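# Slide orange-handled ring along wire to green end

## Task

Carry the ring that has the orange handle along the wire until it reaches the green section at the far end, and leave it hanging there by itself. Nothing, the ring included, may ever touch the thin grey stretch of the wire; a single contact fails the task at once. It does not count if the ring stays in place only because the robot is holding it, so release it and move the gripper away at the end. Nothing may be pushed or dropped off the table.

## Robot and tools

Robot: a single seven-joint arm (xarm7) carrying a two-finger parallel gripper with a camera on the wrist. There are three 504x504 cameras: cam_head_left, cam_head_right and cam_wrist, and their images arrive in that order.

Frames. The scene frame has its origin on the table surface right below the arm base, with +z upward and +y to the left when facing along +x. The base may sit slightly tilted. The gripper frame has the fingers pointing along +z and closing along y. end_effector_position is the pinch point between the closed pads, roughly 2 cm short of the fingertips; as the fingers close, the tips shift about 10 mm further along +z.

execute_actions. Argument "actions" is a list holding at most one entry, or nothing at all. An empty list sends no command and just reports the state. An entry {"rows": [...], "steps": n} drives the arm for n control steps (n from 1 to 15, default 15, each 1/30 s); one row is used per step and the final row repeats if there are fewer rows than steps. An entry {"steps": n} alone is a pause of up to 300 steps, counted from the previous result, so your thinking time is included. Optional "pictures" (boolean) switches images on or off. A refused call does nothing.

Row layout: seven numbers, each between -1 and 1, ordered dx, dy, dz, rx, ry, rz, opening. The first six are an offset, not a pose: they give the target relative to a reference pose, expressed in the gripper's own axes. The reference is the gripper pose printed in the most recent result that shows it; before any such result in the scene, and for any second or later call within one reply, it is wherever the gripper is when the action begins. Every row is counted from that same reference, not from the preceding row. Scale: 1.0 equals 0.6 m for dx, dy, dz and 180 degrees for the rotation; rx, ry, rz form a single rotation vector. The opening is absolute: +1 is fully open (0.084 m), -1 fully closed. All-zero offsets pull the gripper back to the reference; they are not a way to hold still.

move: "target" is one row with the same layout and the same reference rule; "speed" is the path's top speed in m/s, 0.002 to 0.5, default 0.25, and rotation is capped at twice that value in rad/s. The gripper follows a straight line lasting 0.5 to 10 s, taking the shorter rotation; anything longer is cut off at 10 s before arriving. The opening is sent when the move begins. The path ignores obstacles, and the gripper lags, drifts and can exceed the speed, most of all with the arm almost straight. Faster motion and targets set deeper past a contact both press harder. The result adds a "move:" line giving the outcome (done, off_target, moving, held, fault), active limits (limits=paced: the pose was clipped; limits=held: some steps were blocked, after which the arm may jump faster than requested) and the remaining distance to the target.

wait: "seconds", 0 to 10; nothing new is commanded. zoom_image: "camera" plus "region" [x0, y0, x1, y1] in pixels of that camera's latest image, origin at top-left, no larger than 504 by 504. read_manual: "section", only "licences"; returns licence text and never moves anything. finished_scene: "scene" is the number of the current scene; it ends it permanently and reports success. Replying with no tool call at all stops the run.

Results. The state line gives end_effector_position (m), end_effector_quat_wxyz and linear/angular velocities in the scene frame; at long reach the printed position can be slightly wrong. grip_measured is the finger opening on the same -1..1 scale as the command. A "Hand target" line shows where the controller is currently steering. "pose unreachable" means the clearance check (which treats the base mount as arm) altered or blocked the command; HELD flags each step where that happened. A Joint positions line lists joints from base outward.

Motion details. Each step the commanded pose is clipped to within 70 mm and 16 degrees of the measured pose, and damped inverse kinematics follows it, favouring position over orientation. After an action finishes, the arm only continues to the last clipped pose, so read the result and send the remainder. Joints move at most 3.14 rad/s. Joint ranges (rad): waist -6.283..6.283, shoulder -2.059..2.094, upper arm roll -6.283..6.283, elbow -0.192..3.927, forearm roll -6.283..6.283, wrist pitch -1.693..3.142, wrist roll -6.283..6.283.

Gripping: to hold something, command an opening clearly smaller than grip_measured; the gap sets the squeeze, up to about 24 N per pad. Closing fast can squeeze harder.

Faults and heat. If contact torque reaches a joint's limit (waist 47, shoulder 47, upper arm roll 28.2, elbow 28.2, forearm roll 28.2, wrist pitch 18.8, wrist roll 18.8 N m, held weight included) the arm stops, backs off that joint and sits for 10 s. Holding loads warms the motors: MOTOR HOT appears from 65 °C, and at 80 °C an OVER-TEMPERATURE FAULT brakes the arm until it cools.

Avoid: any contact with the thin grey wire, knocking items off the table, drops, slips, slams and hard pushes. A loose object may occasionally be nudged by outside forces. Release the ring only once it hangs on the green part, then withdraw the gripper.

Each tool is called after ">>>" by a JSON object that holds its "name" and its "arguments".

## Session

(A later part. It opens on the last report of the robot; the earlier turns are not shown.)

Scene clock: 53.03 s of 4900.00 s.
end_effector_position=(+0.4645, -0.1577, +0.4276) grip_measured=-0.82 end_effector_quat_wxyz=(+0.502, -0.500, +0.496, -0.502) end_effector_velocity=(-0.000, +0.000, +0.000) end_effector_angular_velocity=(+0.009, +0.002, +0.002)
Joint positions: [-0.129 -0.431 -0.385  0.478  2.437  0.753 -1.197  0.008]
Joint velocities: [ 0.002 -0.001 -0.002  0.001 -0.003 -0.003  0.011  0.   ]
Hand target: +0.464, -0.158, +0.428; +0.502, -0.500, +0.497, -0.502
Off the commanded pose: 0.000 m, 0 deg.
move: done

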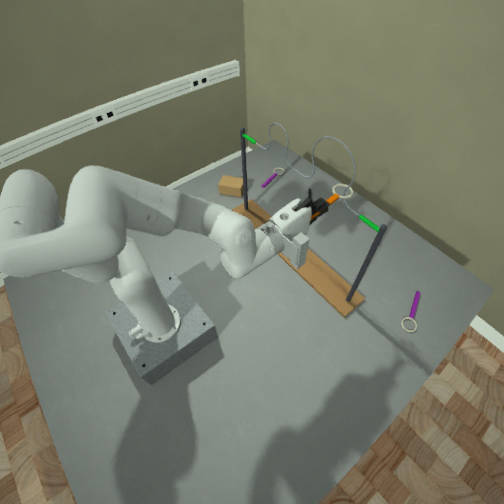

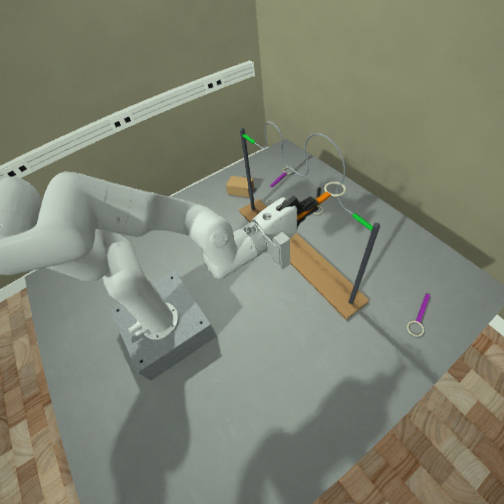

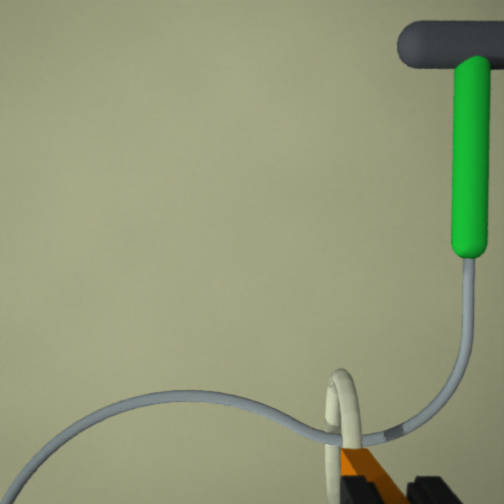

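>>> {"name": "move", "arguments": {"target": [0.028,-0.093,0,0,0,0,-1], "speed": 0.05}}

>>> {"name": "move", "arguments": {"target": [-0.033,-0.079,0,0,0,-0.25,-1], "speed": 0.1}}

Scene clock: 69.17 s of 4900.00 s.
end_effector_position=(+0.4641, -0.1743, +0.4832) grip_measured=-0.82 end_effector_quat_wxyz=(+0.501, -0.500, +0.497, -0.502) end_effector_velocity=(+0.000, -0.001, +0.001) end_effector_angular_velocity=(+0.001, +0.002, +0.000)
Joint positions: [-0.12  -0.508 -0.378  0.581  2.316  0.602 -1.047  0.008]
Joint velocities: [ 0.001 -0.    -0.     0.004 -0.006 -0.005  0.008 -0.   ]
Hand target: +0.464, -0.174, +0.484; +0.501, -0.500, +0.496, -0.502
Off the commanded pose: 0.000 m, 0 deg.
After step 90, 11.63 s passed at rest.
move: done

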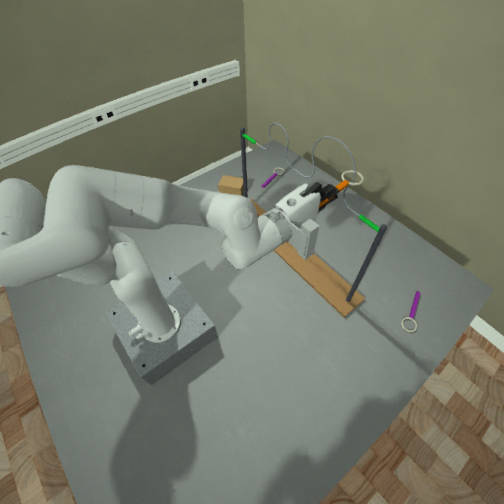

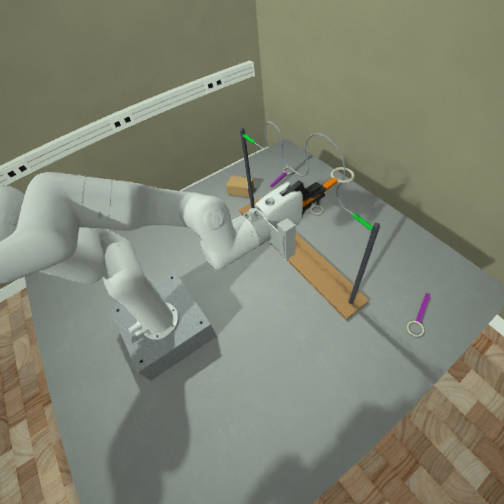

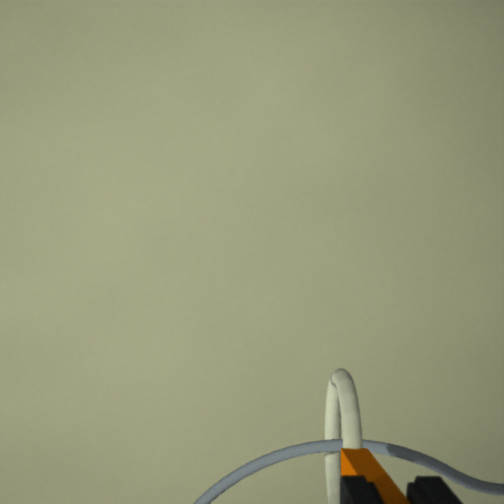

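Scene clock: 73.47 s of 4900.00 s.
end_effector_position=(+0.4638, -0.1543, +0.5304) grip_measured=-0.82 end_effector_quat_wxyz=(-0.271, +0.652, -0.267, +0.655) end_effector_velocity=(+0.000, +0.000, +0.001) end_effector_angular_velocity=(-0.007, -0.001, -0.000)
Joint positions: [-0.265 -0.57  -0.157  0.63   2.284  0.51  -1.664  0.008]
Joint velocities: [-0.001 -0.     0.002  0.001  0.001 -0.001 -0.007  0.   ]
Hand target: +0.464, -0.154, +0.530; -0.271, +0.652, -0.267, +0.655
Off the commanded pose: 0.000 m, 0 deg.
move: done

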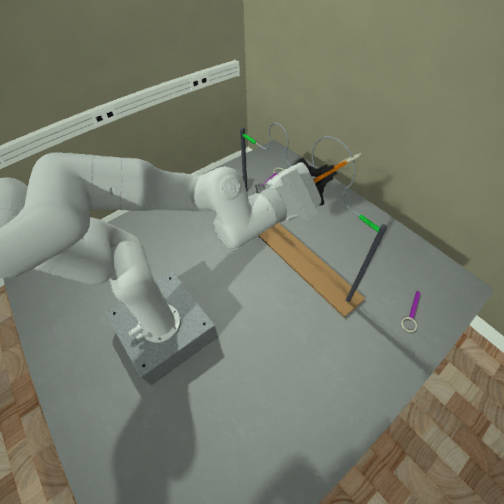

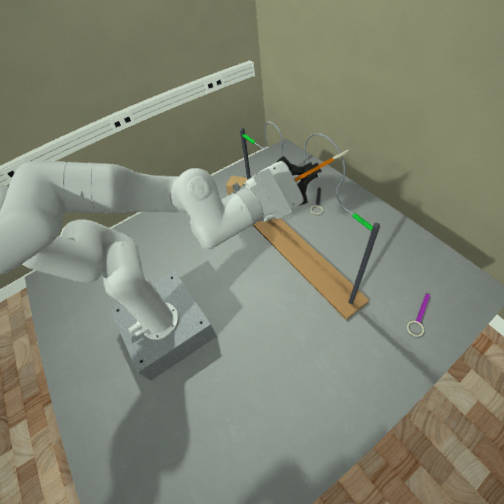

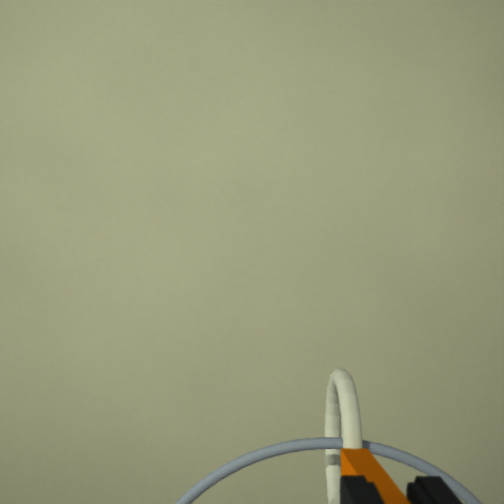

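>>> {"name": "move", "arguments": {"target": [-0.034,-0.092,0,0,0,-0.25,-1], "speed": 0.1}}

>>> {"name": "move", "arguments": {"target": [-0.036,-0.088,0,0,0,-0.25,-1], "speed": 0.1}}

>>> {"name": "zoom_image", "arguments": {"camera": "cam_head_right", "region": [220,90,400,240]}}

Scene clock: 82.13 s of 4900.00 s.
end_effector_position=(+0.4637, -0.1008, +0.5545) grip_measured=-0.82 end_effector_quat_wxyz=(+0.000, +0.705, +0.002, +0.709) end_effector_velocity=(-0.000, +0.000, -0.000) end_effector_angular_velocity=(-0.007, +0.000, -0.000)
Joint positions: [-0.444 -0.656  0.15   0.626  2.37   0.445 -2.334  0.008]
Joint velocities: [-0.002 -0.001  0.003 -0.001  0.001  0.    -0.007  0.   ]
Hand target: +0.464, -0.101, +0.555; +0.001, +0.705, +0.003, +0.709
Off the commanded pose: 0.000 m, 0 deg.
After step 90, 1.40 s passed at rest.
move: done

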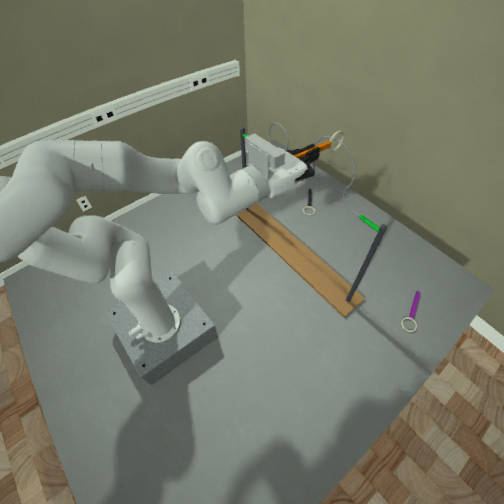

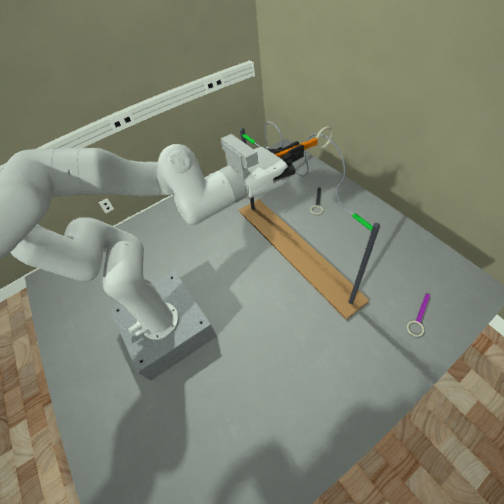

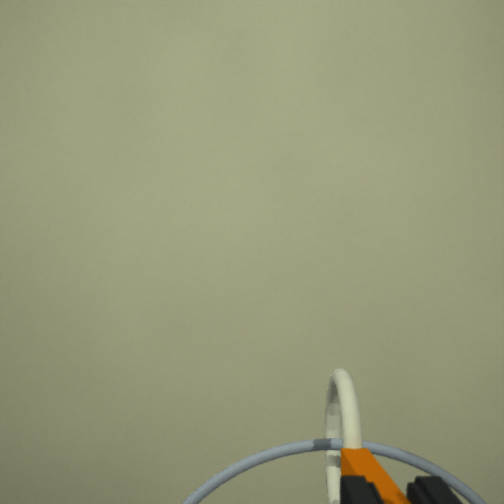

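Scene clock: 86.43 s of 4900.00 s.
end_effector_position=(+0.4639, -0.0481, +0.5322) grip_measured=-0.82 end_effector_quat_wxyz=(+0.271, +0.651, +0.272, +0.654) end_effector_velocity=(+0.000, +0.000, +0.000) end_effector_angular_velocity=(-0.006, -0.002, -0.001)
Joint positions: [-0.692 -0.776  0.501  0.546  2.528  0.503 -3.024  0.008]
Joint velocities: [-0.003 -0.001  0.004  0.     0.004  0.001 -0.007 -0.   ]
Hand target: +0.464, -0.048, +0.532; +0.272, +0.651, +0.272, +0.654
Off the commanded pose: 0.001 m, 0 deg.
move: done

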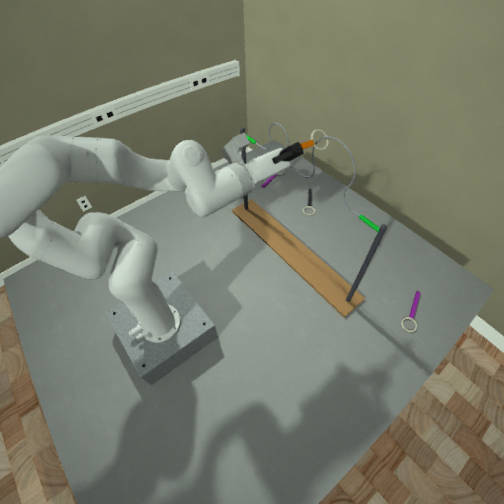

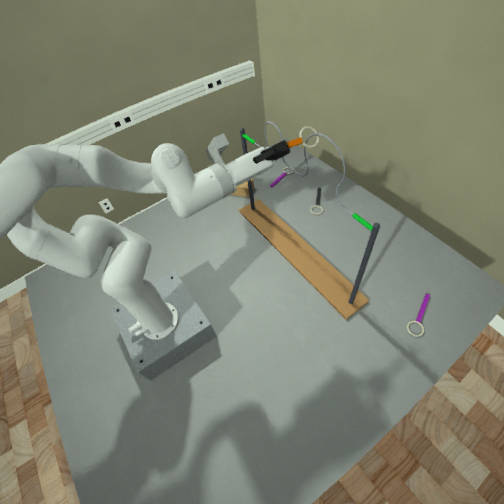

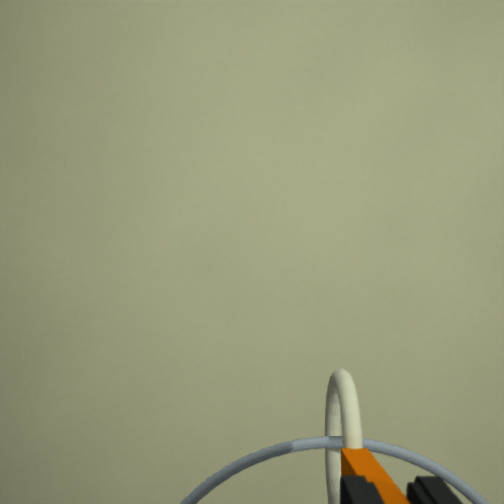

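Region (220, 90, 400, 240) of cam_head_right's 504x504 image, scaled by 2.800, with more detail than that image has.

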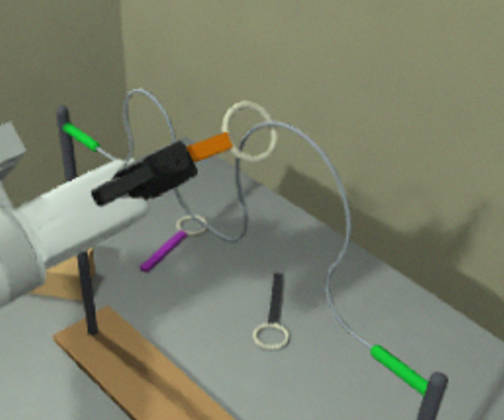

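>>> {"name": "move", "arguments": {"target": [-0.034,-0.088,0,0,0,-0.25,-1], "speed": 0.1}}

>>> {"name": "move", "arguments": {"target": [-0.02,-0.07,0,0,0,0,-1], "speed": 0.05}}

>>> {"name": "zoom_image", "arguments": {"camera": "cam_head_right", "region": [220,90,400,240]}}

Scene clock: 94.43 s of 4900.00 s.
end_effector_position=(+0.4642, -0.0256, +0.4798) grip_measured=-0.82 end_effector_quat_wxyz=(+0.501, +0.498, +0.501, +0.500) end_effector_velocity=(-0.000, +0.001, -0.001) end_effector_angular_velocity=(-0.006, -0.001, +0.001)
Joint positions: [-0.956 -0.952  0.839  0.42   2.679  0.68  -3.666  0.008]
Joint velocities: [-0.001 -0.002  0.004 -0.002  0.003  0.003 -0.006  0.   ]
Hand target: +0.464, -0.026, +0.480; +0.501, +0.498, +0.501, +0.500
Off the commanded pose: 0.001 m, 0 deg.
After step 90, 0.73 s passed at rest.
move: done

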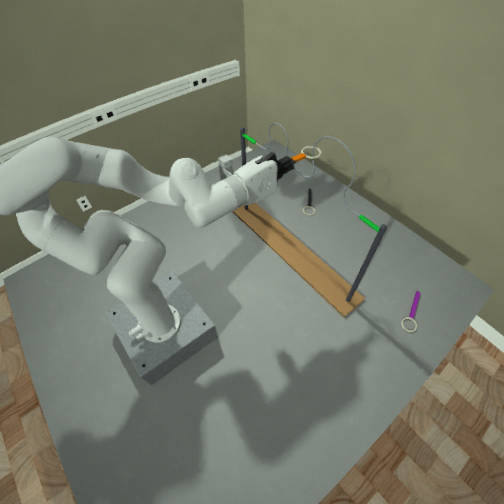

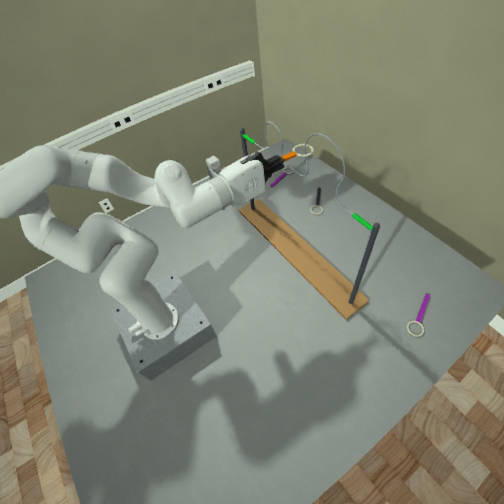

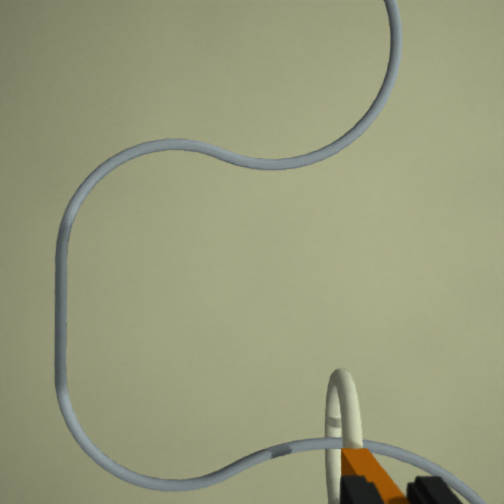

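Scene clock: 95.63 s of 4900.00 s.
end_effector_position=(+0.4643, -0.0375, +0.4380) grip_measured=-0.82 end_effector_quat_wxyz=(+0.500, +0.498, +0.501, +0.501) end_effector_velocity=(+0.001, +0.000, -0.001) end_effector_angular_velocity=(-0.002, -0.002, +0.002)
Joint positions: [-1.022 -0.905  0.916  0.35   2.789  0.803 -3.771  0.008]
Joint velocities: [-0.004  0.003  0.005 -0.     0.006  0.007 -0.007  0.   ]
Hand target: +0.464, -0.038, +0.438; +0.500, +0.498, +0.501, +0.501
Off the commanded pose: 0.000 m, 0 deg.
move: done

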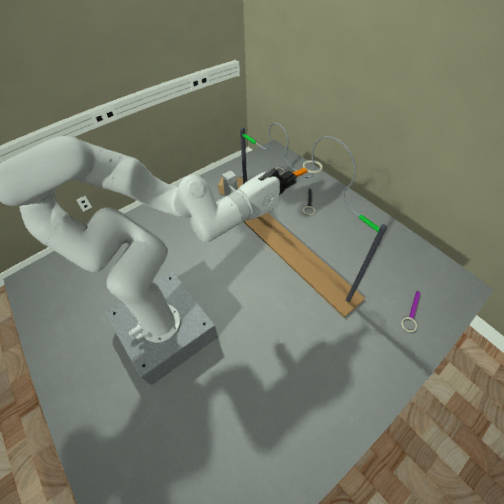

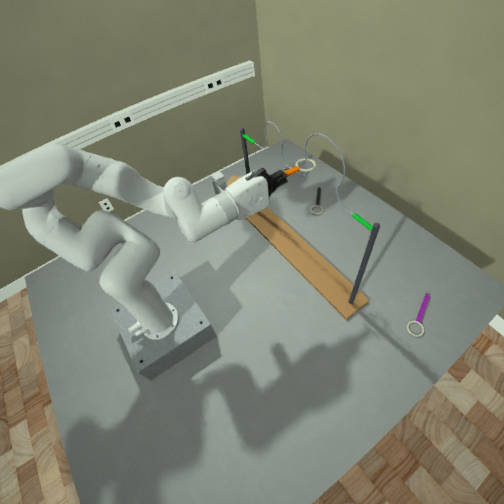

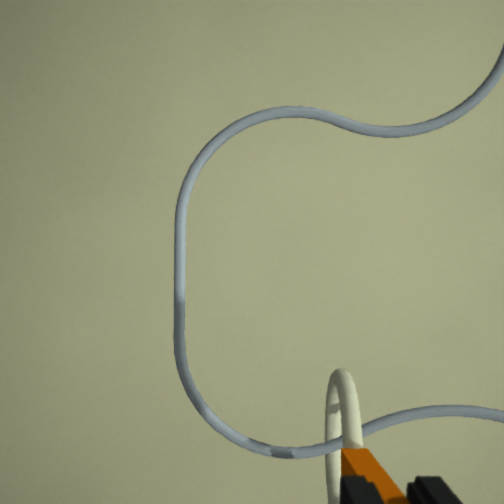

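Region (220, 90, 400, 240) of cam_head_right's 504x504 image, scaled by 2.800, with more detail than that image has.

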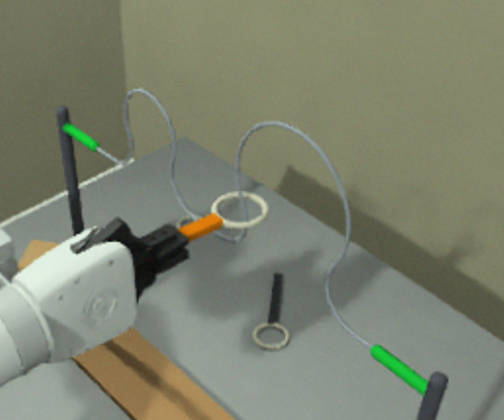

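>>> {"name": "move", "arguments": {"target": [-0.005,-0.032,0,0,0,0,-1], "speed": 0.05}}

>>> {"name": "move", "arguments": {"target": [0.019,-0.045,0,0,0,0.25,-1], "speed": 0.12}}

>>> {"name": "move", "arguments": {"target": [0.019,-0.045,0,0,0,0.25,-1], "speed": 0.12}}

>>> {"name": "move", "arguments": {"target": [0,-0.066,0,0,0,0,-1], "speed": 0.05}}

Scene clock: 102.30 s of 4900.00 s.
end_effector_position=(+0.4644, -0.0405, +0.4190) grip_measured=-0.82 end_effector_quat_wxyz=(+0.500, +0.498, +0.501, +0.501) end_effector_velocity=(+0.000, -0.000, -0.002) end_effector_angular_velocity=(-0.001, -0.001, +0.000)
Joint positions: [-1.052 -0.875  0.96   0.324  2.843  0.857 -3.821  0.008]
Joint velocities: [-0.003  0.003  0.004 -0.002  0.005  0.005 -0.005 -0.   ]
Hand target: +0.464, -0.041, +0.419; +0.500, +0.498, +0.501, +0.501
Off the commanded pose: 0.000 m, 0 deg.
After step 90, 2.87 s passed at rest.
move: done

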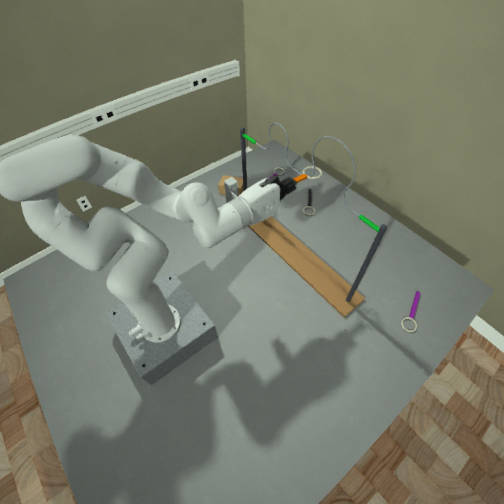

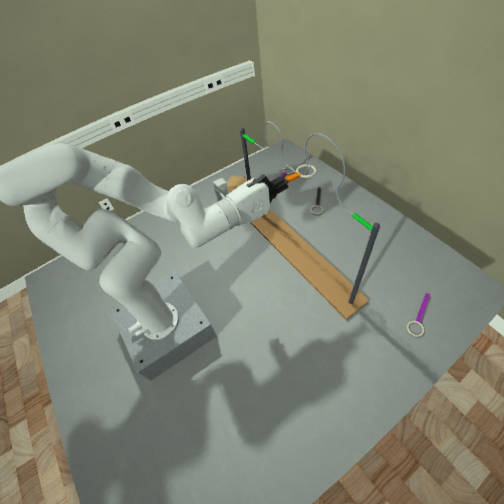

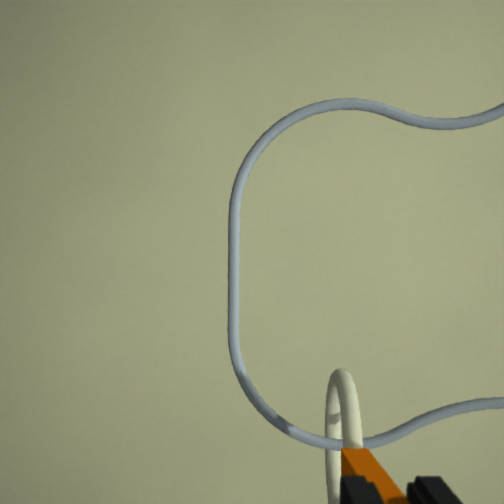

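Scene clock: 105.93 s of 4900.00 s.
end_effector_position=(+0.4644, -0.0290, +0.3926) grip_measured=-0.82 end_effector_quat_wxyz=(+0.271, +0.651, +0.272, +0.655) end_effector_velocity=(+0.000, +0.000, -0.000) end_effector_angular_velocity=(+0.008, +0.000, +0.000)
Joint positions: [-0.866 -0.657  0.817  0.308  2.968  0.855 -3.355  0.008]
Joint velocities: [ 0.002  0.002 -0.002  0.    -0.    -0.     0.006 -0.   ]
Hand target: +0.464, -0.029, +0.393; +0.271, +0.651, +0.272, +0.655
Off the commanded pose: 0.001 m, 0 deg.
move: done

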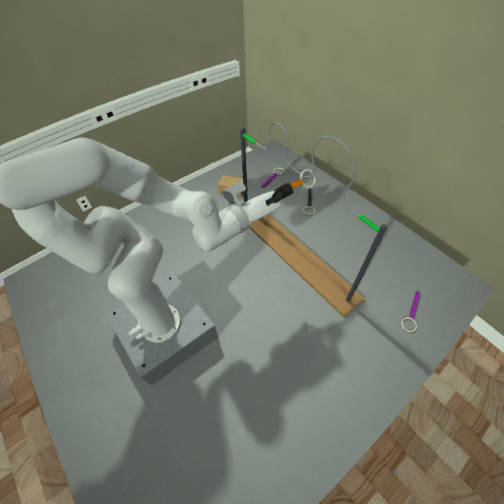

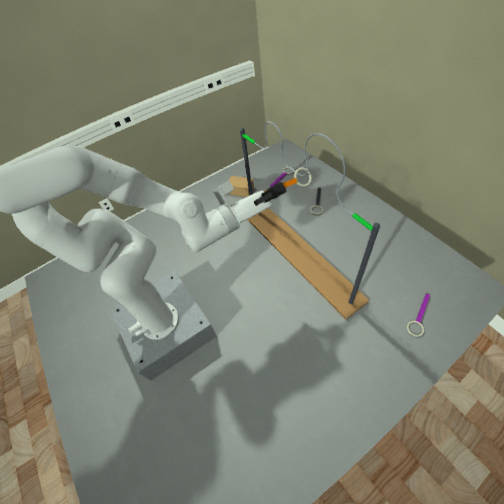

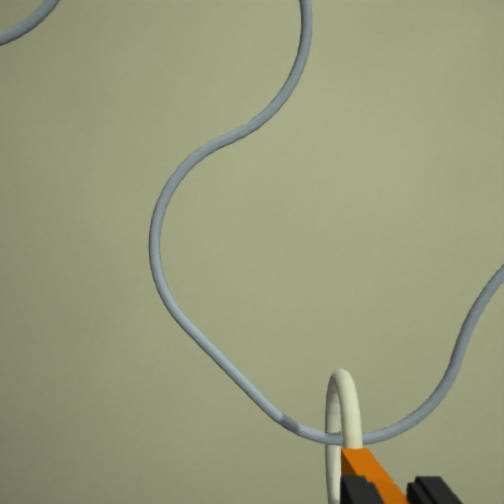

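Scene clock: 109.57 s of 4900.00 s.
end_effector_position=(+0.4644, -0.0018, +0.3820) grip_measured=-0.82 end_effector_quat_wxyz=(-0.000, +0.705, +0.003, +0.709) end_effector_velocity=(-0.000, +0.000, -0.001) end_effector_angular_velocity=(+0.008, +0.001, -0.000)
Joint positions: [-0.634 -0.547  0.668  0.307  3.114  0.832 -2.804  0.008]
Joint velocities: [ 0.002  0.001 -0.002 -0.001  0.001 -0.     0.006  0.   ]
Hand target: +0.464, -0.002, +0.382; -0.000, +0.705, +0.002, +0.709
Off the commanded pose: 0.001 m, 0 deg.
move: done

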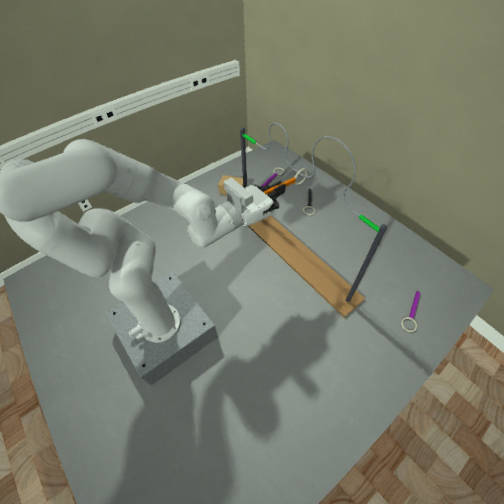

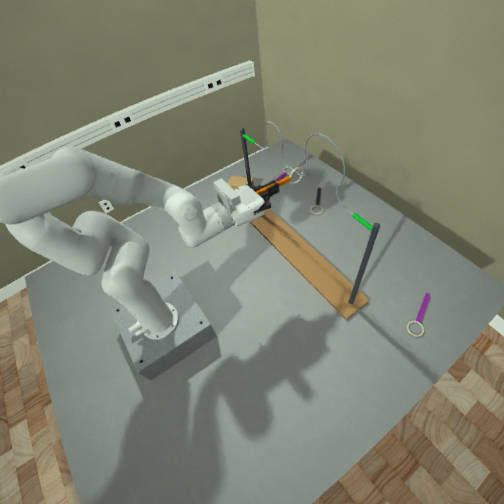

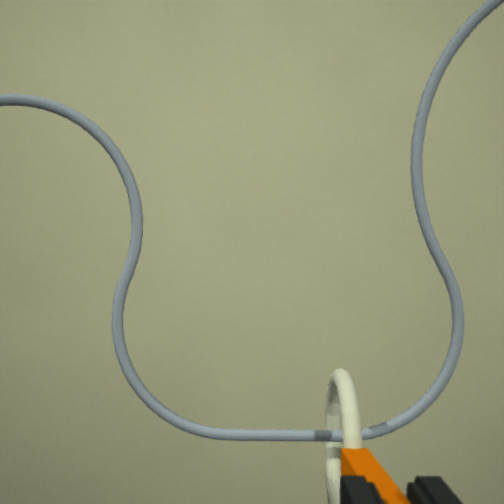

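Scene clock: 110.70 s of 4900.00 s.
end_effector_position=(+0.4643, +0.0375, +0.3819) grip_measured=-0.82 end_effector_quat_wxyz=(-0.000, +0.705, +0.003, +0.709) end_effector_velocity=(-0.000, +0.001, -0.001) end_effector_angular_velocity=(-0.000, +0.001, -0.002)
Joint positions: [-0.585 -0.565  0.761  0.329  3.29   0.782 -2.877  0.008]
Joint velocities: [ 0.001 -0.001  0.005  0.     0.011 -0.003 -0.005 -0.   ]
Hand target: +0.464, +0.038, +0.382; -0.000, +0.705, +0.003, +0.709
Off the commanded pose: 0.000 m, 0 deg.
move: done

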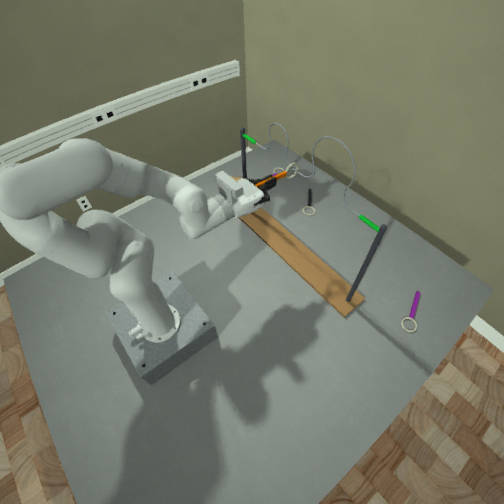

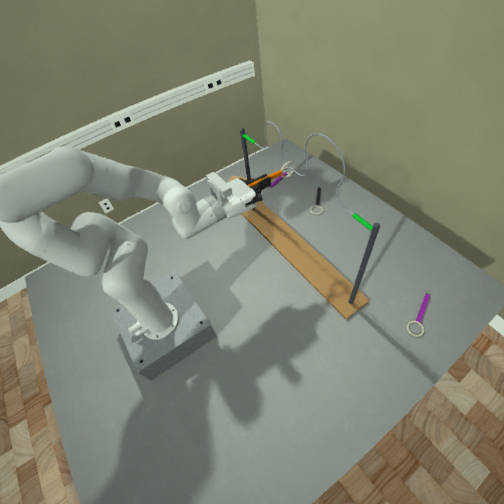

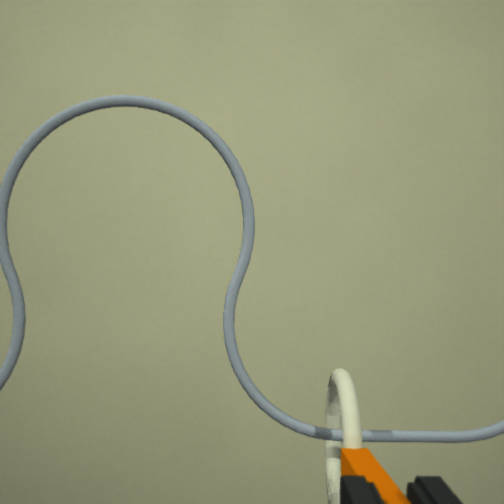

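>>> {"name": "move", "arguments": {"target": [0.026,-0.049,0,0,0,0.25,-1], "speed": 0.12}}

>>> {"name": "move", "arguments": {"target": [0.019,-0.046,0,0,0,0.25,-1], "speed": 0.12}}

>>> {"name": "move", "arguments": {"target": [0.012,-0.055,0,0,0,0,-1], "speed": 0.05}}

>>> {"name": "zoom_image", "arguments": {"camera": "cam_head_right", "region": [220,90,340,190]}}

Scene clock: 122.73 s of 4900.00 s.
end_effector_position=(+0.4642, +0.0668, +0.3977) grip_measured=-0.82 end_effector_quat_wxyz=(-0.271, +0.652, -0.267, +0.655) end_effector_velocity=(+0.001, +0.000, +0.001) end_effector_angular_velocity=(+0.008, -0.002, +0.001)
Joint positions: [-0.352 -0.53   0.592  0.366  3.426  0.725 -2.292  0.008]
Joint velocities: [ 0.002  0.001 -0.002  0.002 -0.001  0.     0.006  0.   ]
Hand target: +0.464, +0.067, +0.398; -0.271, +0.652, -0.268, +0.655
Off the commanded pose: 0.000 m, 0 deg.
After step 90, 5.40 s passed at rest.
move: done

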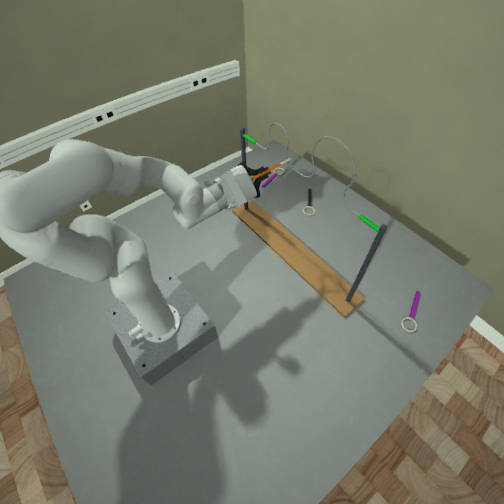

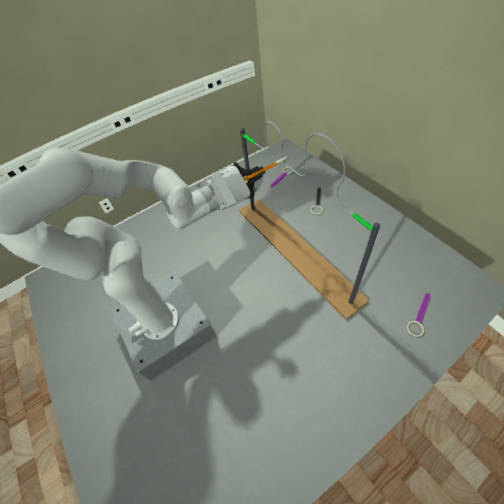

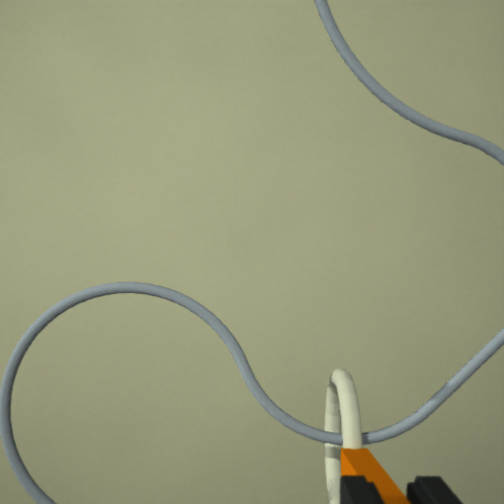

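Scene clock: 126.37 s of 4900.00 s.
end_effector_position=(+0.4640, +0.0782, +0.4254) grip_measured=-0.82 end_effector_quat_wxyz=(+0.501, -0.500, +0.496, -0.502) end_effector_velocity=(-0.000, -0.000, -0.001) end_effector_angular_velocity=(+0.008, +0.001, +0.000)
Joint positions: [-0.143 -0.541  0.387  0.409  3.493  0.651 -1.667  0.008]
Joint velocities: [ 0.003  0.    -0.002 -0.001  0.     0.     0.007  0.   ]
Hand target: +0.464, +0.078, +0.425; +0.502, -0.500, +0.497, -0.502
Off the commanded pose: 0.000 m, 0 deg.
move: done

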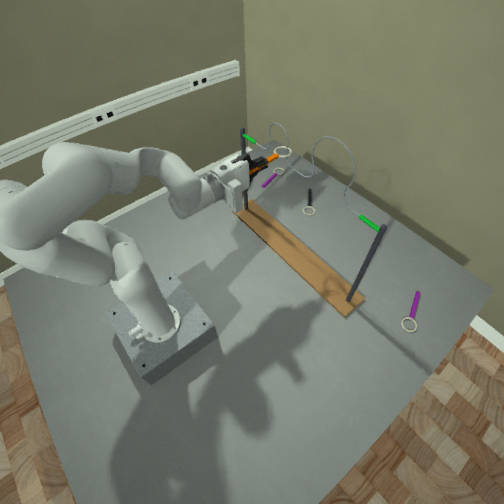

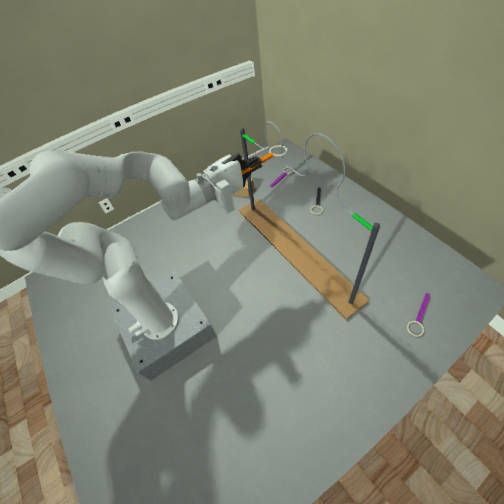

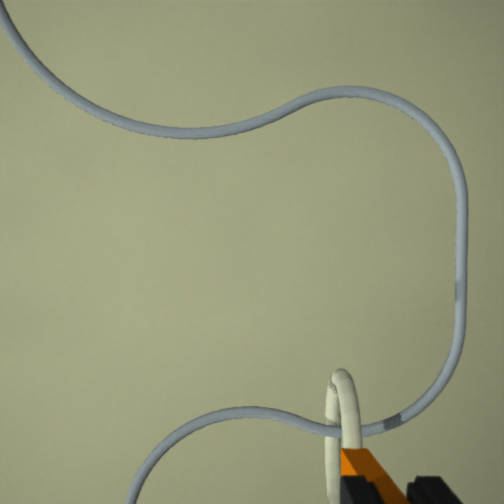

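Scene clock: 127.37 s of 4900.00 s.
end_effector_position=(+0.4638, +0.0711, +0.4581) grip_measured=-0.82 end_effector_quat_wxyz=(+0.501, -0.500, +0.497, -0.502) end_effector_velocity=(-0.000, -0.001, +0.000) end_effector_angular_velocity=(-0.001, +0.003, +0.000)
Joint positions: [-0.144 -0.602  0.34   0.465  3.456  0.53  -1.664  0.008]
Joint velocities: [-0.001 -0.001 -0.003  0.002 -0.004 -0.007  0.     0.   ]
Hand target: +0.464, +0.071, +0.458; +0.501, -0.500, +0.496, -0.502
Off the commanded pose: 0.000 m, 0 deg.
move: done

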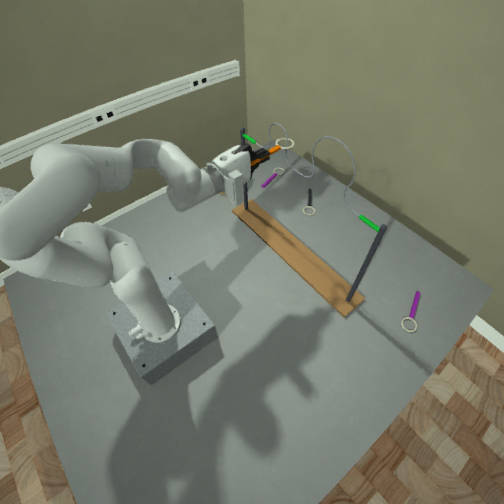

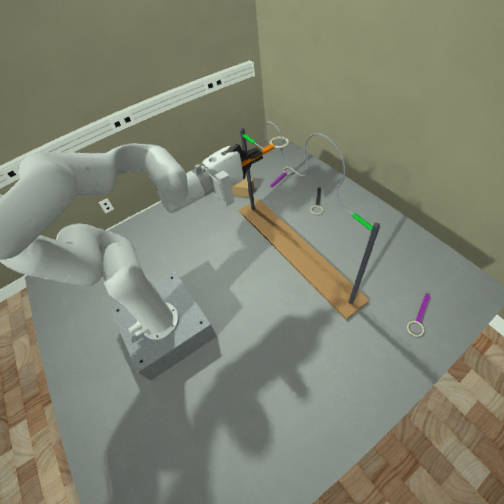

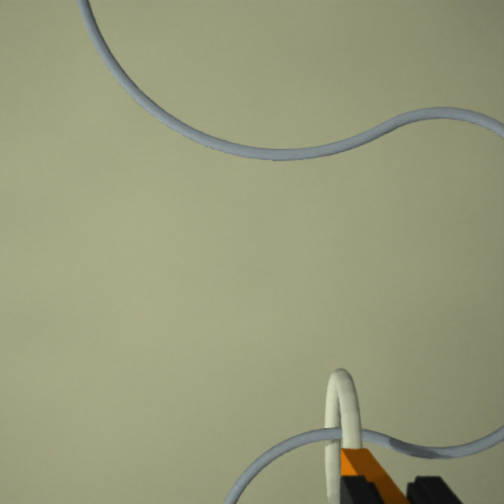

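Region (220, 90, 340, 190) of cam_head_right's 504x504 image, scaled by 4.200, with more detail than that image has.

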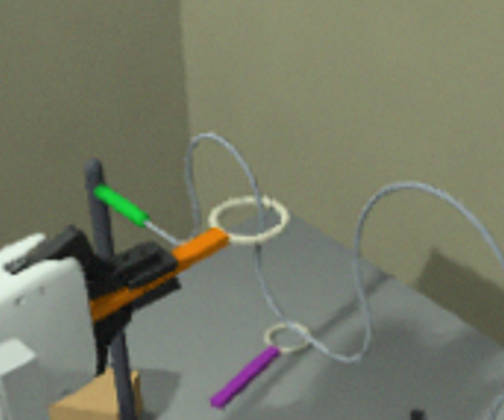

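>>> {"name": "move", "arguments": {"target": [-0.017,-0.051,0.007,0,0,-0.25,-1], "speed": 0.1}}

>>> {"name": "move", "arguments": {"target": [-0.021,-0.051,0,0,0,-0.25,-1], "speed": 0.1}}

>>> {"name": "move", "arguments": {"target": [-0.021,-0.051,0.003,0,0,-0.25,-1], "speed": 0.1}}

>>> {"name": "zoom_image", "arguments": {"camera": "cam_head_right", "region": [220,90,340,190]}}

Scene clock: 138.00 s of 4900.00 s.
end_effector_position=(+0.4679, +0.0815, +0.4883) grip_measured=-0.82 end_effector_quat_wxyz=(-0.271, +0.652, -0.267, +0.656) end_effector_velocity=(-0.000, +0.000, -0.000) end_effector_angular_velocity=(-0.008, +0.000, +0.000)
Joint positions: [-0.394 -0.684  0.579  0.566  3.383  0.39  -2.237  0.008]
Joint velocities: [-0.002 -0.001  0.003  0.    -0.    -0.001 -0.005 -0.   ]
Hand target: +0.468, +0.081, +0.488; -0.270, +0.652, -0.267, +0.656
Off the commanded pose: 0.000 m, 0 deg.
After step 90, 3.33 s passed at rest.
move: done

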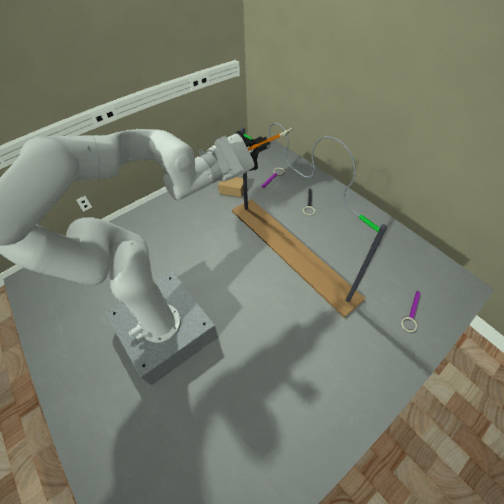

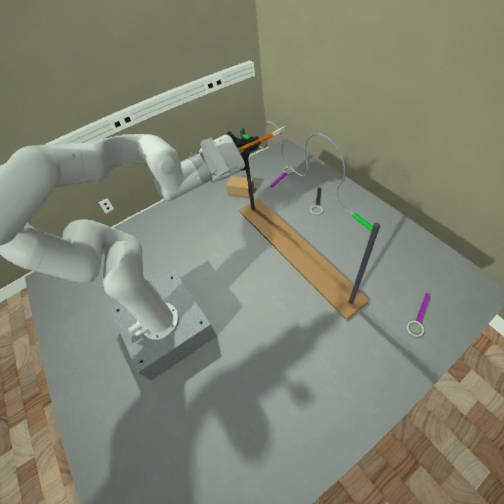

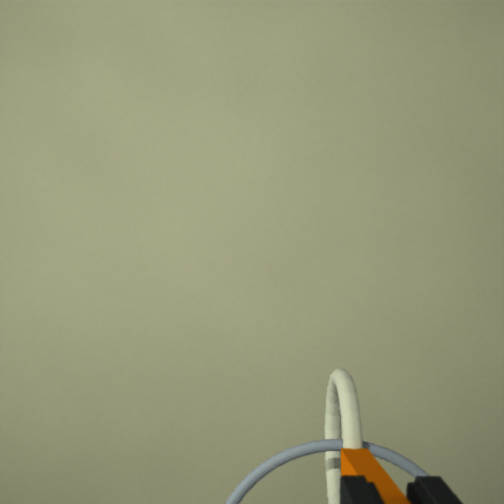

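Scene clock: 142.27 s of 4900.00 s.
end_effector_position=(+0.4680, +0.1120, +0.5003) grip_measured=-0.82 end_effector_quat_wxyz=(+0.001, +0.706, +0.002, +0.709) end_effector_velocity=(+0.000, -0.001, -0.001) end_effector_angular_velocity=(-0.009, +0.002, -0.003)
Joint positions: [-0.647 -0.839  0.872  0.652  3.284  0.28  -2.684  0.008]
Joint velocities: [-0.005 -0.002  0.003  0.    -0.001 -0.002 -0.005 -0.   ]
Hand target: +0.468, +0.112, +0.500; +0.001, +0.705, +0.003, +0.709
Off the commanded pose: 0.001 m, 0 deg.
move: done

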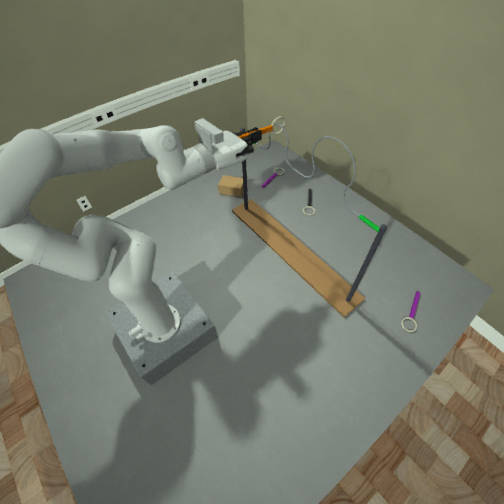

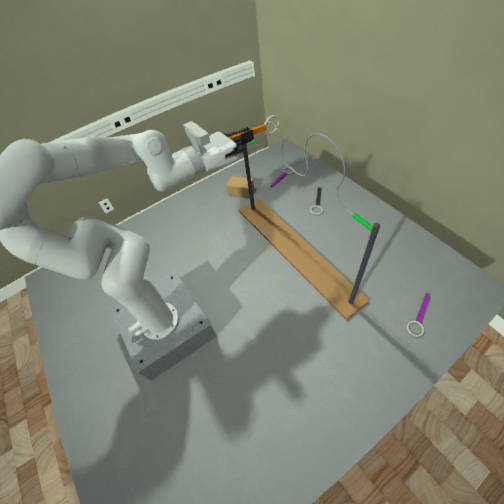

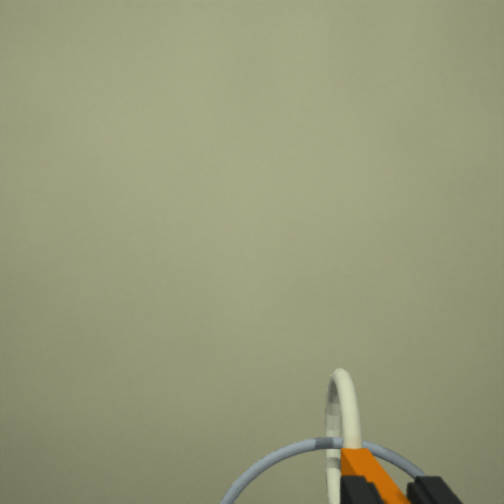

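Scene clock: 146.53 s of 4900.00 s.
end_effector_position=(+0.4700, +0.1423, +0.4870) grip_measured=-0.82 end_effector_quat_wxyz=(+0.272, +0.652, +0.272, +0.654) end_effector_velocity=(+0.000, -0.000, +0.000) end_effector_angular_velocity=(-0.009, -0.000, -0.002)
Joint positions: [-0.835 -1.057  1.125  0.697  3.114  0.237 -3.006  0.008]
Joint velocities: [-0.003 -0.003  0.002  0.001 -0.003 -0.001 -0.003 -0.   ]
Hand target: +0.470, +0.142, +0.487; +0.272, +0.651, +0.272, +0.654
Off the commanded pose: 0.001 m, 0 deg.
move: done

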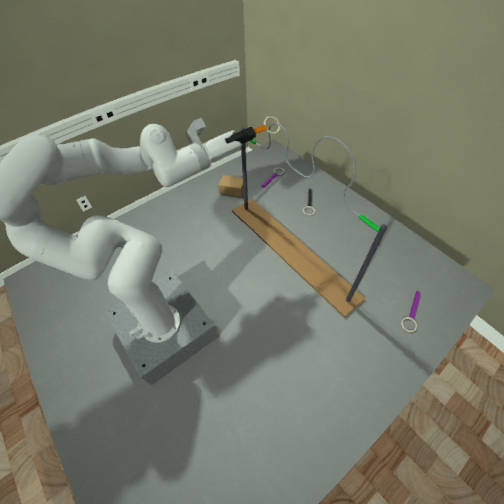

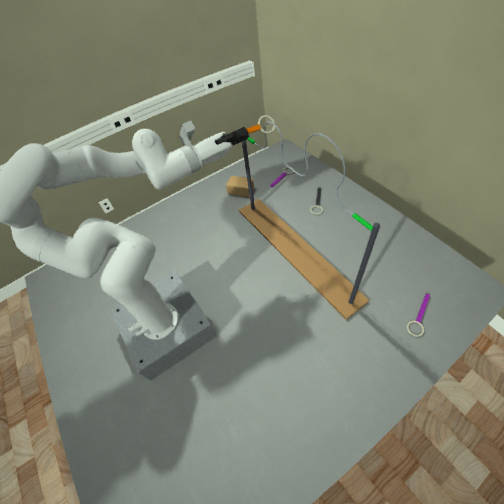

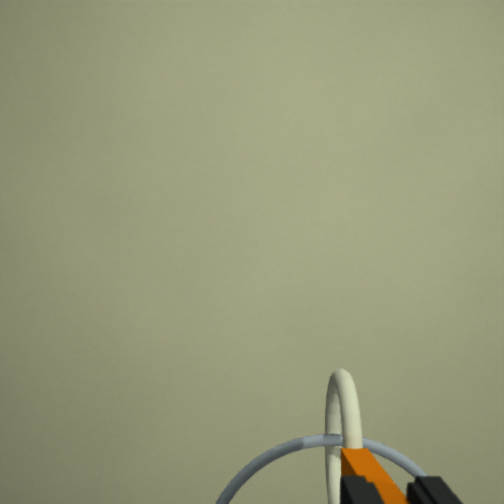

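Region (220, 90, 340, 190) of cam_head_right's 504x504 image, scaled by 4.200, with more detail than that image has.

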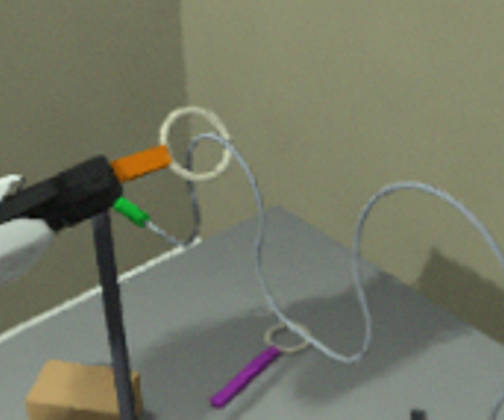

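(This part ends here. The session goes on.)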